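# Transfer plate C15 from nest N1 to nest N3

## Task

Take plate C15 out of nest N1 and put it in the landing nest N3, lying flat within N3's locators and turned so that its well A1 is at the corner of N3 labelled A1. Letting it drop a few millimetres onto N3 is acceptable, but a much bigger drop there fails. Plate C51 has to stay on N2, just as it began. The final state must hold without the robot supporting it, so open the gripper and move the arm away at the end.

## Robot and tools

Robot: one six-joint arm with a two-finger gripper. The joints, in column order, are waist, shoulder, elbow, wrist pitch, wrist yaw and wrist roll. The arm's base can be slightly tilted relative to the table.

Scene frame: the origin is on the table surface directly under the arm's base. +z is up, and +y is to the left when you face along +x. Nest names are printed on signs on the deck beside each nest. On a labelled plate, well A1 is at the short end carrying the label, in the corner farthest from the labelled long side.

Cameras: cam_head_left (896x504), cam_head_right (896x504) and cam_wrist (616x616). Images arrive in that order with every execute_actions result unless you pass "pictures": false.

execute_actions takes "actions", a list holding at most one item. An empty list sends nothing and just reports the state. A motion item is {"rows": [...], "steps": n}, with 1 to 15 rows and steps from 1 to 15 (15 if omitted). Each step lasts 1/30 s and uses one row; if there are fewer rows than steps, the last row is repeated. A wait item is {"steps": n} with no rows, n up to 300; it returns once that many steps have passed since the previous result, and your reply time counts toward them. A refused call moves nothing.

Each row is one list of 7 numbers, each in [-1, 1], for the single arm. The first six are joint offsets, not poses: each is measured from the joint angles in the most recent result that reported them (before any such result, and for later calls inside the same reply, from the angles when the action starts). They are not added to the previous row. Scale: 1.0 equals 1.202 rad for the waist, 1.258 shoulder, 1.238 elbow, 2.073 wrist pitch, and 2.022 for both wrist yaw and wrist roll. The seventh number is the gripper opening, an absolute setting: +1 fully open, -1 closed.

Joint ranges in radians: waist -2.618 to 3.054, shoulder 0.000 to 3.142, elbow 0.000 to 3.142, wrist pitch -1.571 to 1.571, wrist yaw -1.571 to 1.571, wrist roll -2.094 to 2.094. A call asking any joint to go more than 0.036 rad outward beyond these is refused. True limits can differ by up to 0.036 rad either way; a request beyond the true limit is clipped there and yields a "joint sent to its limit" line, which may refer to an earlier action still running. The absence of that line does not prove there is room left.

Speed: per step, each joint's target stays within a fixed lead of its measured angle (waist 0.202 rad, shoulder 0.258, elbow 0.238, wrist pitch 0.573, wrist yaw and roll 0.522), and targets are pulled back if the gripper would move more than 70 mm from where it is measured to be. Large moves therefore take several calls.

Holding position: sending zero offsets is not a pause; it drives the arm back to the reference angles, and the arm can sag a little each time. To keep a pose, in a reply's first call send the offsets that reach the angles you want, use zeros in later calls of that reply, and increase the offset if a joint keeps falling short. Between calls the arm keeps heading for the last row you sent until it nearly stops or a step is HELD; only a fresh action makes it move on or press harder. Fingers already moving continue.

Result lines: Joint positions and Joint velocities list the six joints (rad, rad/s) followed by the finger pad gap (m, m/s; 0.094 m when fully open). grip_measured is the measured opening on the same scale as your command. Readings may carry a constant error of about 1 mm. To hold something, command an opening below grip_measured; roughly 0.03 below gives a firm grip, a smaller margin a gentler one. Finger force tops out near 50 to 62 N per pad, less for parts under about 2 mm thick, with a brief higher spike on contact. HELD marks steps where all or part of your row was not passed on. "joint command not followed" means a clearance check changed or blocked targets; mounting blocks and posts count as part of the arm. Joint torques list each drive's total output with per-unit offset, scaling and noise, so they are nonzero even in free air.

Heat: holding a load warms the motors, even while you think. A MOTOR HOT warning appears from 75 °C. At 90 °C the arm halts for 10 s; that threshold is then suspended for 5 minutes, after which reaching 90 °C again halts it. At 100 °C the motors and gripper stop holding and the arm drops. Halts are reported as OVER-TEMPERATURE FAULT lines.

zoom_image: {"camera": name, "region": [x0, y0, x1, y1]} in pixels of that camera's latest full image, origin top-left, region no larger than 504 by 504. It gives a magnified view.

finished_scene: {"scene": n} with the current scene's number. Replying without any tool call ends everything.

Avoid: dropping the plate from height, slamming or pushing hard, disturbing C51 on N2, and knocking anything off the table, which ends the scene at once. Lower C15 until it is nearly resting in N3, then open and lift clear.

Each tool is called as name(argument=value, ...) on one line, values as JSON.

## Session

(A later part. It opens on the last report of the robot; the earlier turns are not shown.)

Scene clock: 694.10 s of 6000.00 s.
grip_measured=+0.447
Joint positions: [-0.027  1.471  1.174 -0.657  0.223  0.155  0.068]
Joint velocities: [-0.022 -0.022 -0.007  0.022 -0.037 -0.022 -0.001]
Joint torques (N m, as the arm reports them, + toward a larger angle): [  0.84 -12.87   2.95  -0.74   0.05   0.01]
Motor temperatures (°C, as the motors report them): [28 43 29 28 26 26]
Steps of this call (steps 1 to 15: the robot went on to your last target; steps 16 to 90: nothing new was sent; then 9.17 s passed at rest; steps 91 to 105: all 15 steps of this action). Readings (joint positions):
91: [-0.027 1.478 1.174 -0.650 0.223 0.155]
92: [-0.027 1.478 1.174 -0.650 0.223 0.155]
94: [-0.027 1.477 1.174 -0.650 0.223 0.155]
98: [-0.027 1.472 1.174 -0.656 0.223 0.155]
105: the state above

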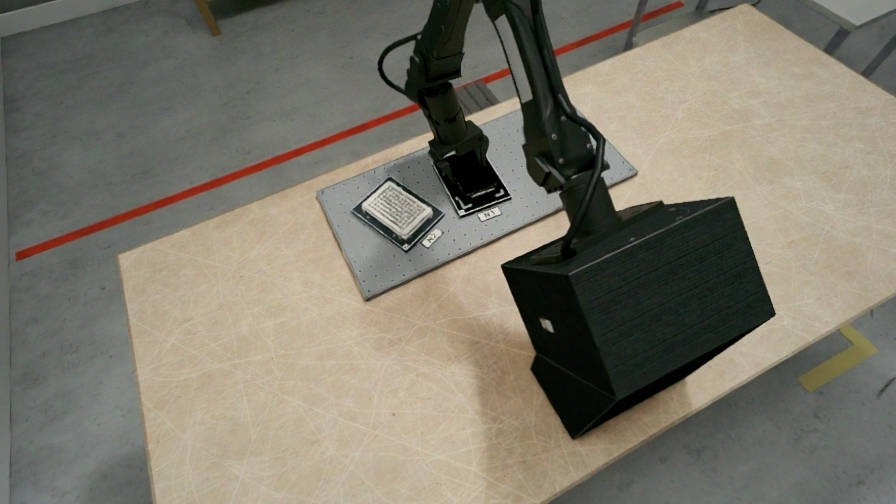

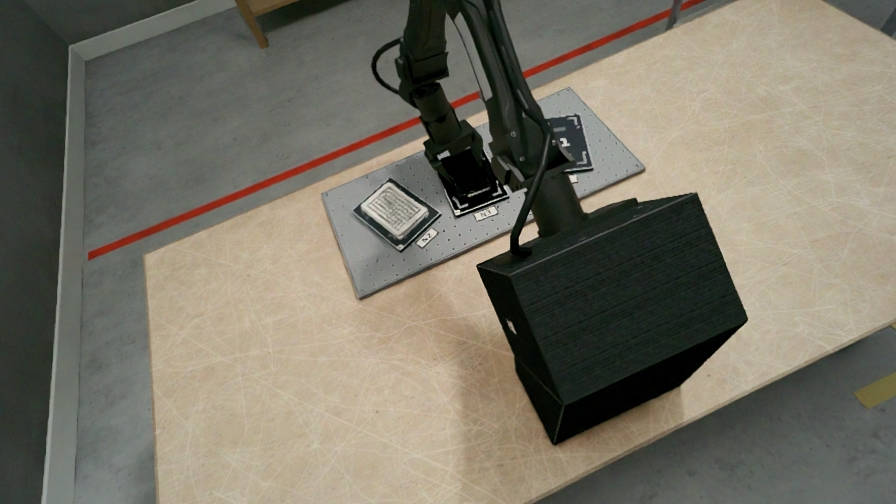

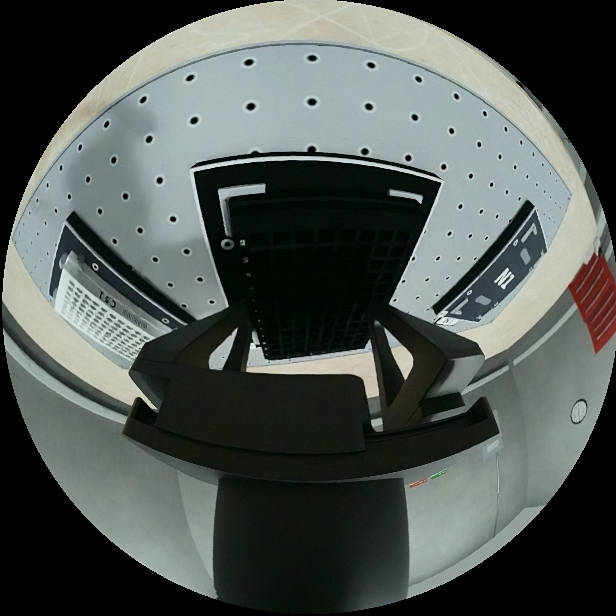

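execute_actions(actions=[{"rows":[[0,0.006,0,0,0,0,0.41],[0,0.009,0,0,0,0,0.41],[0,0.012,0,0,0,0,0.41],[0,0.014,0,0,0,0,0.41],[0,0.016,0,0,0,0,0.41],[0,0.018,0,0,0,0,0.41],[0,0.02,0,0,0,0,0.41],[0,0.022,0,0,0,0,0.41]],"steps":15}])

zoom_image(camera="cam_wrist", region=[150,140,470,380])

zoom_image(camera="cam_head_left", region=[440,150,520,230])

Scene clock: 711.77 s of 6000.00 s.
grip_measured=+0.447
Joint positions: [-0.027  1.487  1.174 -0.658  0.222  0.157  0.068]
Joint velocities: [ 0.007 -0.032  0.017 -0.081 -0.051  0.007 -0.   ]
Joint torques (N m, as the arm reports them, + toward a larger angle): [ 0.73 -9.7   2.6  -0.58 -0.02 -0.02]
Motor temperatures (°C, as the motors report them): [28 45 29 28 26 26]
Steps of this call (steps 1 to 15: the robot went on to your last target; steps 16 to 90: nothing new was sent; then 14.17 s passed at rest; steps 91 to 105: all 15 steps of this action). Readings (joint positions):
91: [-0.027 1.471 1.174 -0.657 0.223 0.155]
92: [-0.027 1.471 1.174 -0.657 0.223 0.155]
94: [-0.027 1.473 1.174 -0.657 0.223 0.155]
98: [-0.027 1.486 1.174 -0.658 0.223 0.155]
105: the state above

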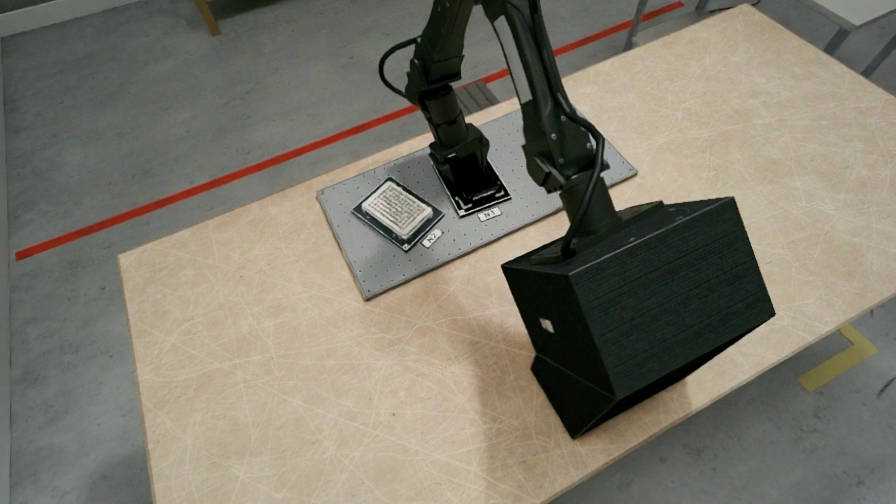

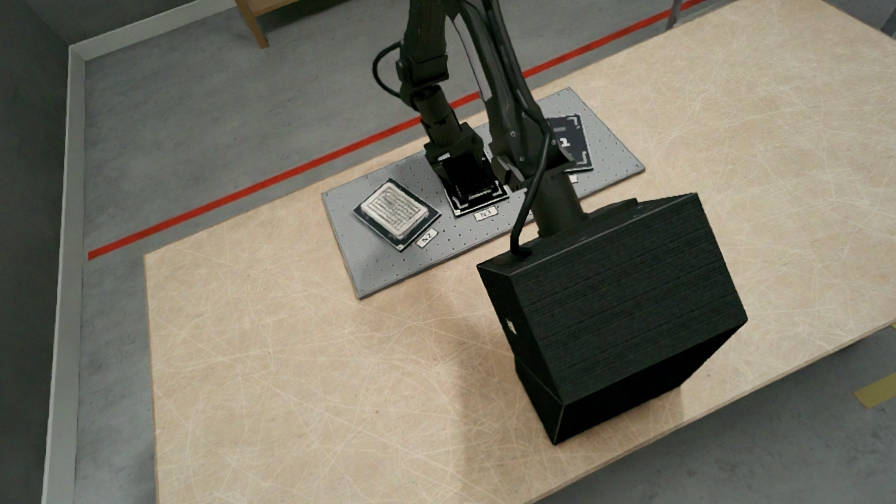

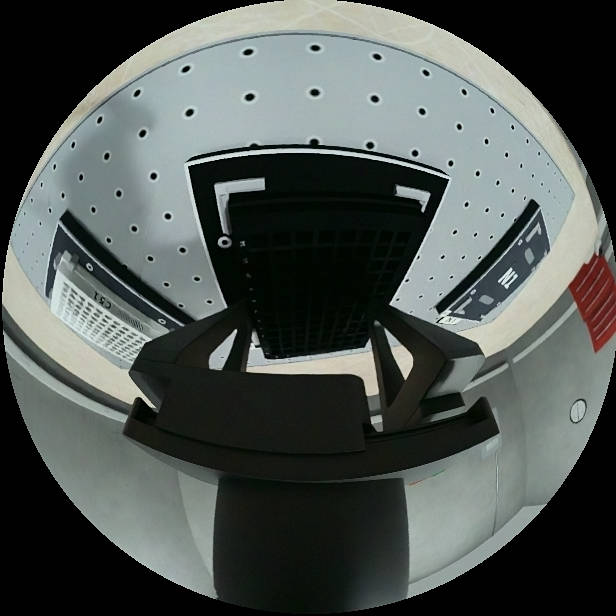

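Region (150, 140, 470, 380) of cam_wrist's 616x616 image, scaled by 1.575, with more detail than that image has; it fills the top 378 rows of this view, and the rest is white.

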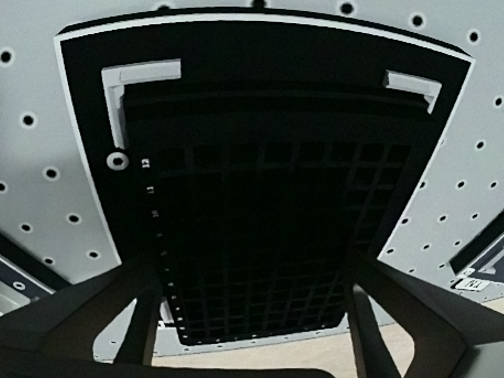

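Region (440, 150, 520, 230) of cam_head_left's 896x504 image, scaled by 6.300, with more detail than that image has.

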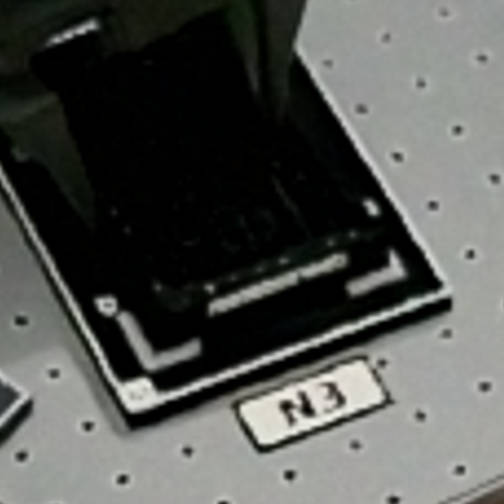

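execute_actions(actions=[{"rows":[[0,0.006,0,0,0,0,0.41],[0,0.009,0,0,0,0,0.41],[0,0.012,0,0,0,0,0.41],[0,0.014,0,0,0,0,0.41],[0,0.016,0,0,0,0,0.41],[0,0.018,0,0,0,0,0.41]],"steps":12}])

zoom_image(camera="cam_wrist", region=[150,140,470,380])

zoom_image(camera="cam_head_left", region=[440,150,520,230])

Scene clock: 720.00 s of 6000.00 s.
grip_measured=+0.447
Joint positions: [-0.027  1.487  1.174 -0.658  0.222  0.157  0.068]
Joint velocities: [-0.007  0.002 -0.002  0.022 -0.022 -0.051  0.001]
Joint torques (N m, as the arm reports them, + toward a larger angle): [ 0.81 -8.61  2.84 -0.56 -0.01 -0.01]
Motor temperatures (°C, as the motors report them): [28 44 29 28 26 26]
Steps of this call (steps 1 to 15: the robot went on to your last target; steps 16 to 90: nothing new was sent; then 4.83 s passed at rest; steps 91 to 102: all 12 steps of this action). Readings (joint positions):
91: [-0.027 1.487 1.174 -0.658 0.222 0.157]
92: [-0.027 1.487 1.174 -0.658 0.222 0.157]
94: [-0.027 1.487 1.174 -0.658 0.222 0.157]
98: [-0.027 1.487 1.174 -0.658 0.222 0.157]
102: the state above

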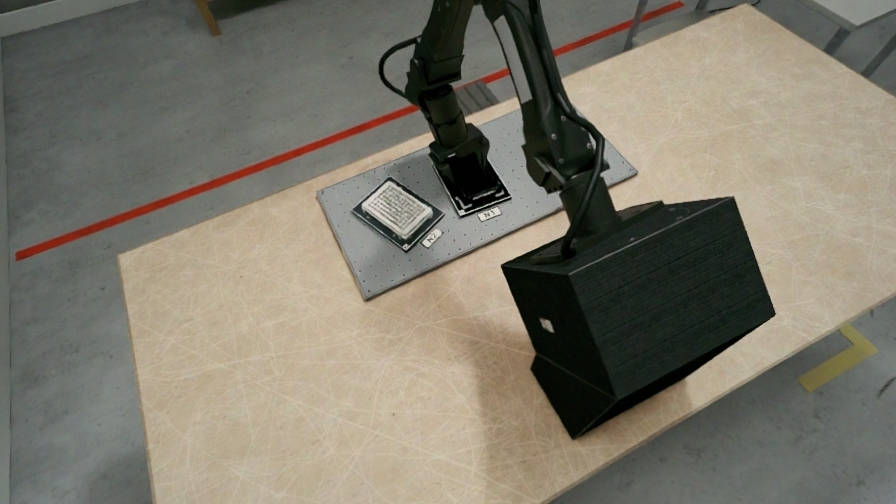

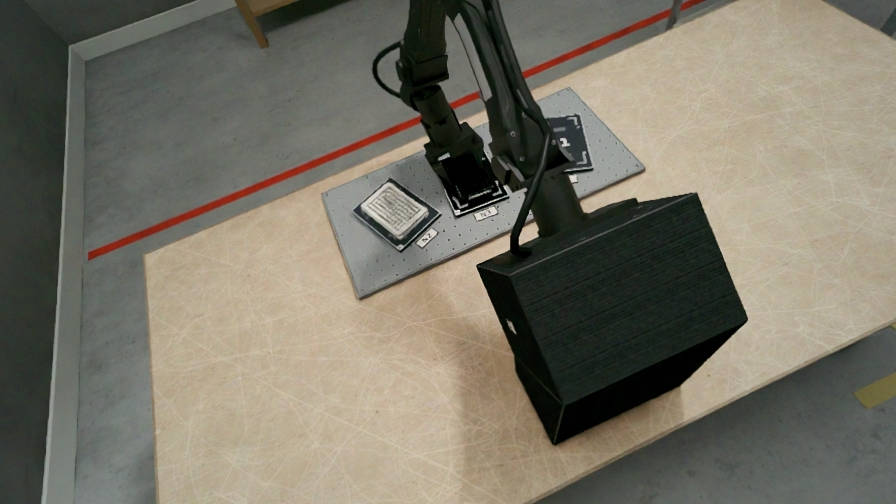

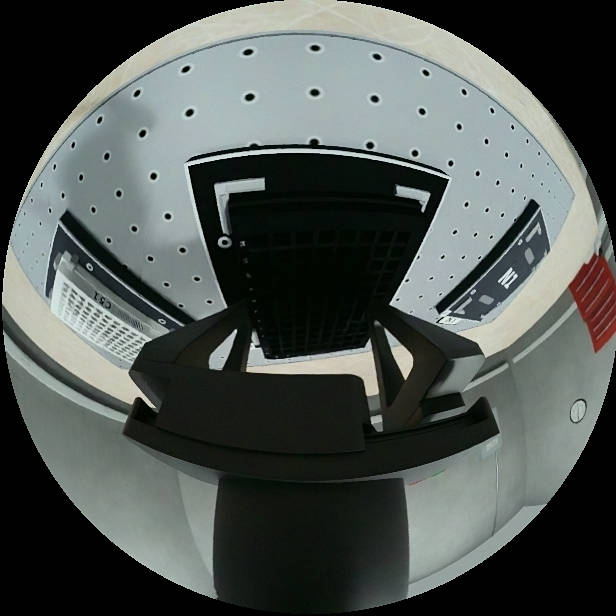

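Region (150, 140, 470, 380) of cam_wrist's 616x616 image, scaled by 1.575, with more detail than that image has; it fills the top 378 rows of this view, and the rest is white.

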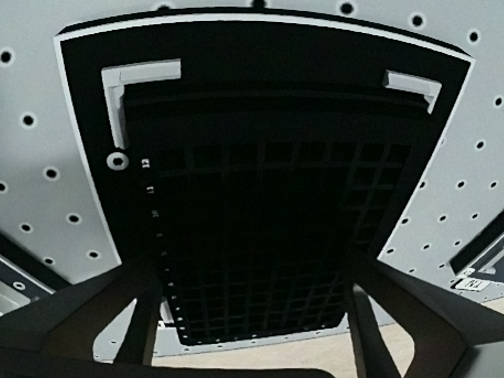

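Region (440, 150, 520, 230) of cam_head_left's 896x504 image, scaled by 6.300, with more detail than that image has.

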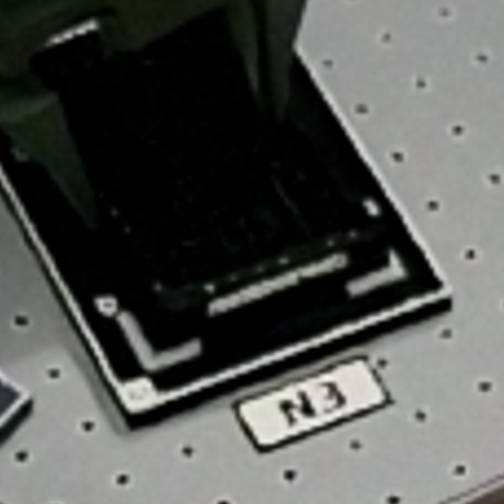

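execute_actions(actions=[{"rows":[[0,0,0,0,0,0,0.44],[0,0,0,0,0,0,0.45],[0,0,0,0,0,0,0.46],[0,0,0,0,0,0,0.47],[0,0,0,0,0,0,0.48],[0,0,0,0,0,0,0.5],[0,0,0,0,0,0,0.52],[0,0,0,0,0,0,0.55],[0,0,0,0,0,0,0.58],[0,0,0,0,0,0,0.62],[0,0,0,0,0,0,0.66],[0,0,0,0,0,0,0.7]],"steps":15}])

execute_actions(actions=[{"rows":[[0,-0.02,0,-0.01,0,0,0.72],[0,-0.04,0.005,-0.02,0,0,0.72],[0,-0.06,0.01,-0.035,0,0,0.72],[0,-0.085,0.013,-0.05,0,0,0.72],[0,-0.11,0.016,-0.065,0,0,0.72],[0,-0.135,0.019,-0.08,0,0,0.72],[0,-0.16,0.022,-0.095,0,0,0.72],[0,-0.185,0.025,-0.11,0,0,0.72],[0,-0.21,0.028,-0.125,0,0,0.72],[0,-0.235,0.03,-0.14,0,0,0.72],[0,-0.25,0.03,-0.15,0,0,0.72]],"steps":15}])

execute_actions(actions=[{"steps":12}])

zoom_image(camera="cam_wrist", region=[150,120,470,380])

zoom_image(camera="cam_head_left", region=[420,130,550,250])

Scene clock: 738.20 s of 6000.00 s.
grip_measured=+0.697
Joint positions: [-0.027  1.487  1.174 -0.658  0.221  0.157  0.08 ]
Joint velocities: [-0.002  0.007 -0.012 -0.051  0.037  0.007  0.001]
Joint torques (N m, as the arm reports them, + toward a larger angle): [  0.93 -10.48   2.82  -0.59   0.03  -0.02]
Motor temperatures (°C, as the motors report them): [28 42 29 28 26 26]
Steps of this call (steps 1 to 15: the robot went on to your last target; steps 16 to 90: nothing new was sent; then 14.70 s passed at rest; steps 91 to 105: all 15 steps of this action). Readings (joint positions):
91: [-0.027 1.487 1.174 -0.658 0.222 0.157]
92: [-0.027 1.487 1.174 -0.658 0.222 0.157]
94: [-0.027 1.487 1.174 -0.658 0.222 0.157]
98: [-0.027 1.487 1.174 -0.658 0.221 0.157]
105: the state above

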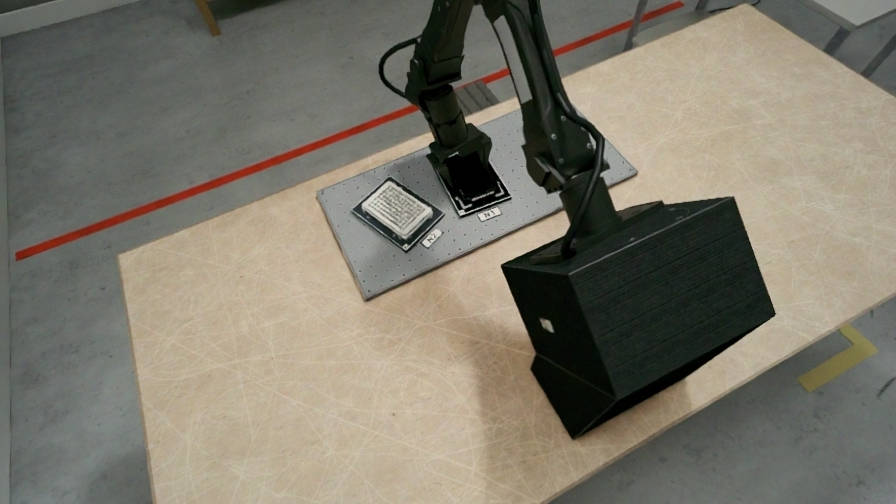

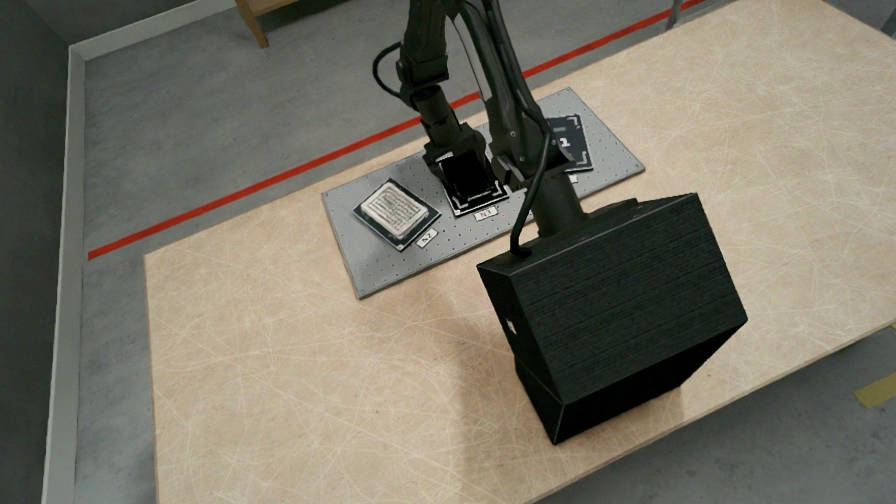

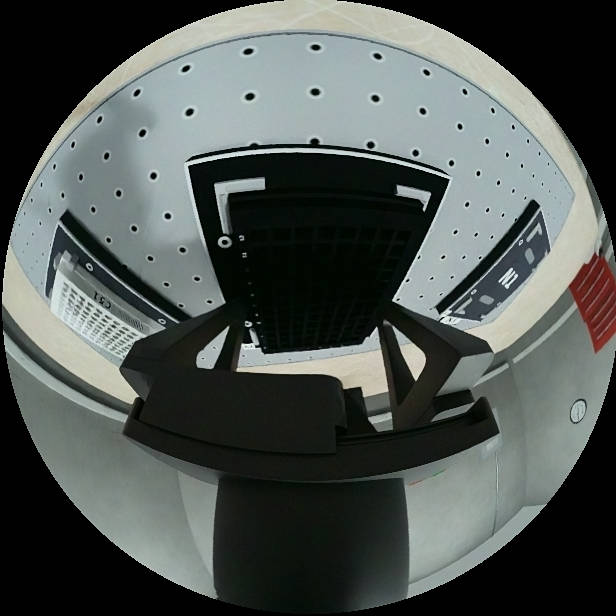

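Scene clock: 738.70 s of 6000.00 s.
grip_measured=+0.717
Joint positions: [-0.027  1.17   1.203 -0.91   0.22   0.157  0.081]
Joint velocities: [ 0.007 -0.071  0.027 -0.286  0.066 -0.037  0.   ]
Joint torques (N m, as the arm reports them, + toward a larger angle): [ 0.38 -9.21  4.65 -0.67 -0.01 -0.03]
Motor temperatures (°C, as the motors report them): [28 42 29 28 26 26]
Steps of this call (steps 1 to 15: all 15 steps of this action). Readings (joint positions):
1: [-0.027 1.487 1.174 -0.659 0.221 0.157]
2: [-0.027 1.485 1.174 -0.662 0.221 0.157]
4: [-0.027 1.466 1.174 -0.686 0.221 0.157]
8: [-0.027 1.349 1.174 -0.770 0.220 0.157]
15: the state above

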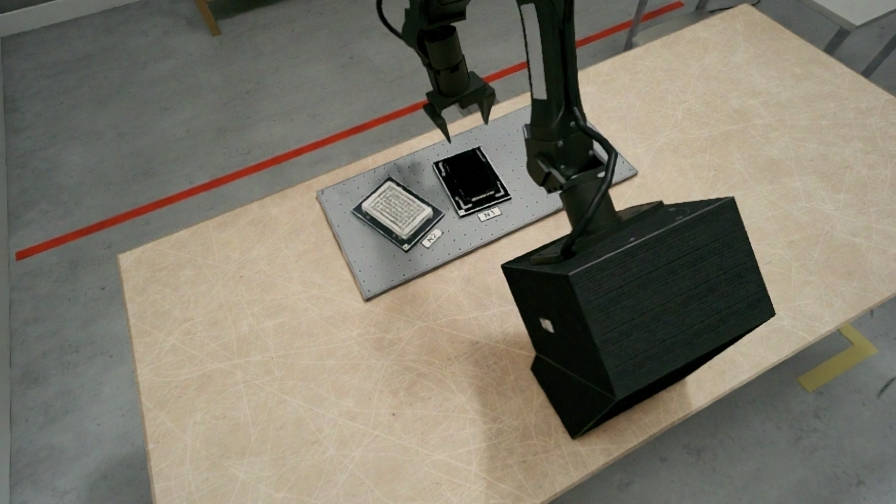

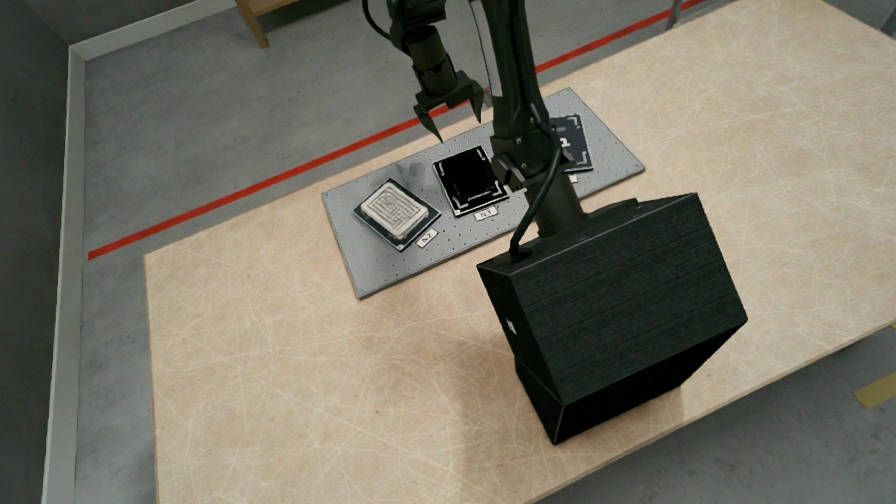

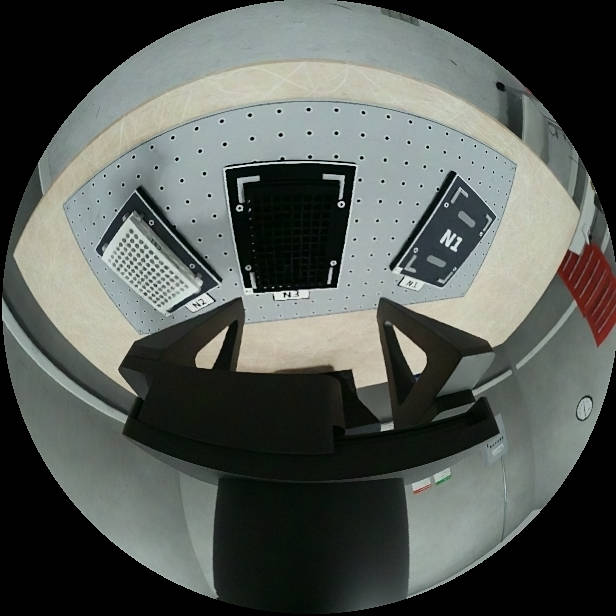

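Scene clock: 739.10 s of 6000.00 s.
grip_measured=+0.717
Joint positions: [-0.027  1.172  1.204 -0.957  0.22   0.157  0.081]
Joint velocities: [ 0.002 -0.007  0.002 -0.037 -0.007 -0.022  0.   ]
Joint torques (N m, as the arm reports them, + toward a larger angle): [ 0.2  -9.63  4.54 -0.64  0.03  0.03]
Motor temperatures (°C, as the motors report them): [28 42 29 28 26 26]
Steps of this call (steps 1 to 12: the robot went on to your last target). Readings (joint positions):
1: [-0.027 1.169 1.204 -0.916 0.220 0.157]
2: [-0.027 1.171 1.204 -0.925 0.220 0.157]
4: [-0.027 1.172 1.204 -0.940 0.220 0.157]
8: [-0.027 1.172 1.204 -0.952 0.220 0.157]
12: the state above

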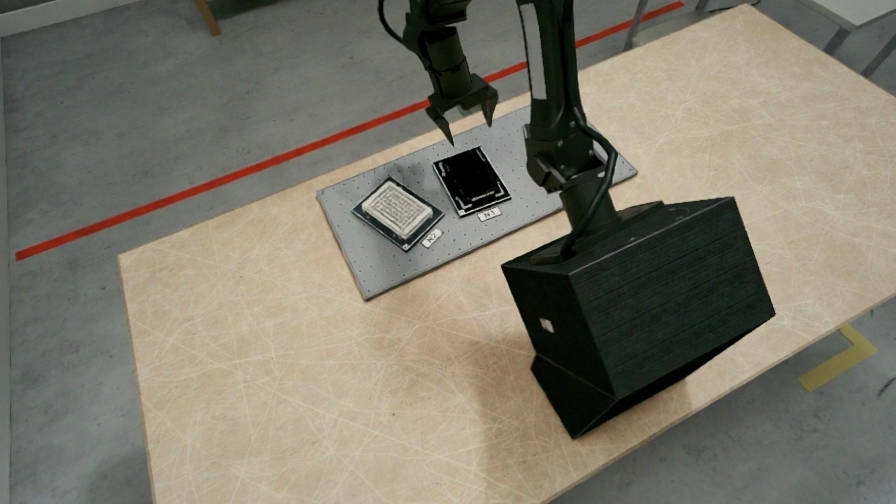

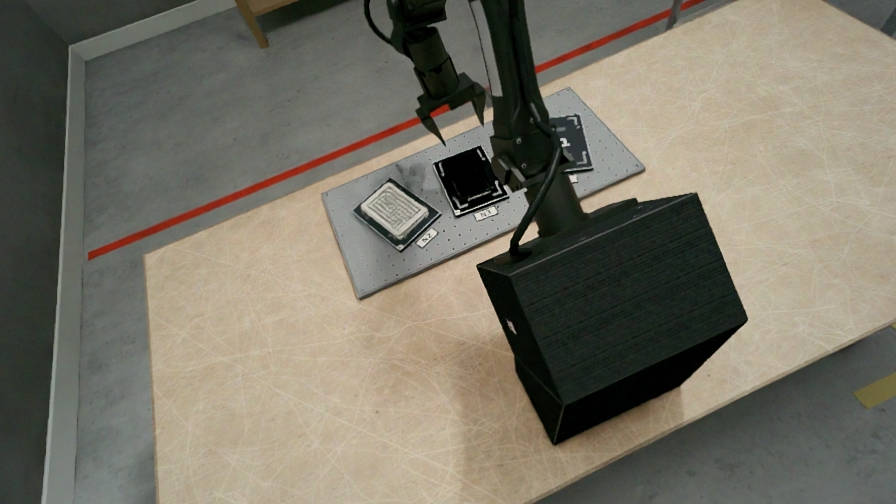

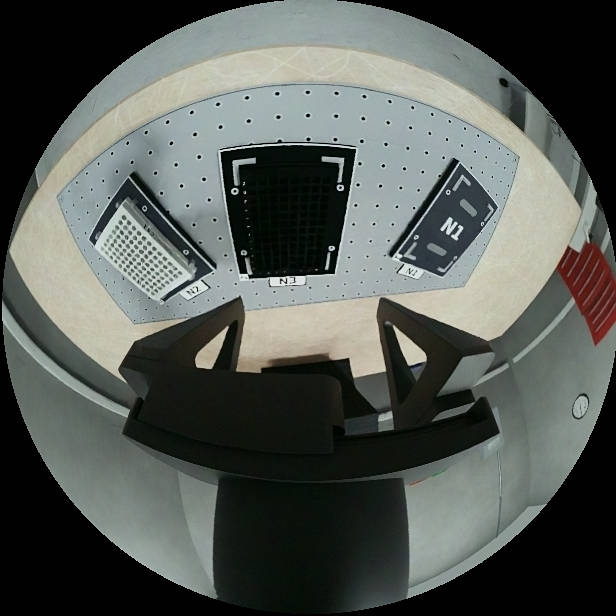

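Region (150, 120, 470, 380) of cam_wrist's 616x616 image, scaled by 1.575, with more detail than that image has; it fills the top 410 rows of this view, and the rest is white.

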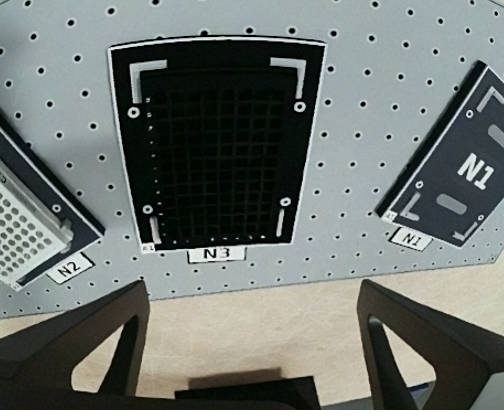

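Region (420, 130, 550, 250) of cam_head_left's 896x504 image, scaled by 3.877, with more detail than that image has; it fills the top 465 rows of this view, and the rest is white.

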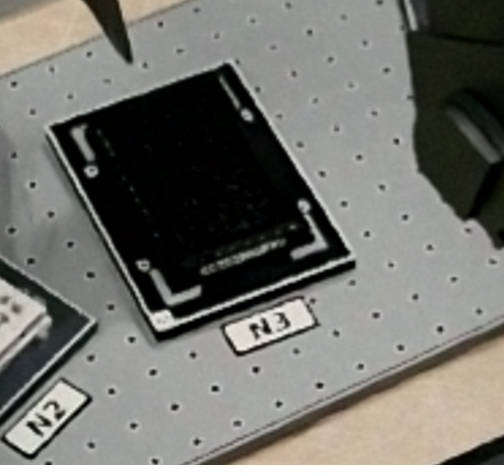

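zoom_image(camera="cam_wrist", region=[200,130,380,300])

zoom_image(camera="cam_head_right", region=[425,135,520,225])

Region (200, 130, 380, 300) of cam_wrist's 616x616 image, scaled by 2.800, with more detail than that image has.

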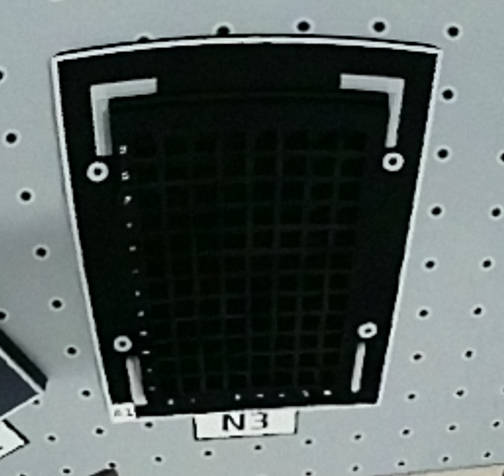

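Region (425, 135, 520, 225) of cam_head_right's 896x504 image, scaled by 5.305, with more detail than that image has; it fills the top 477 rows of this view, and the rest is white.

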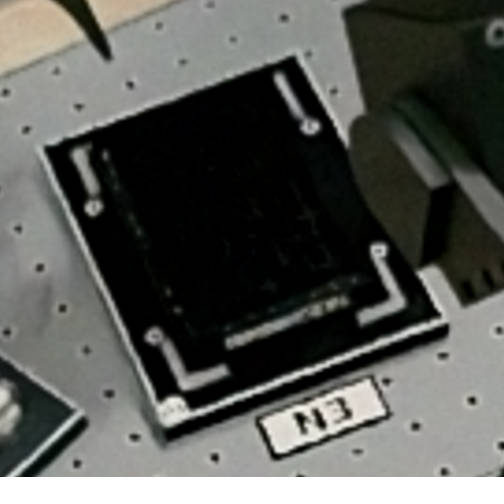

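Seated symmetrically within all four locators.

finished_scene(scene=2)

The scene is finished: the task was done.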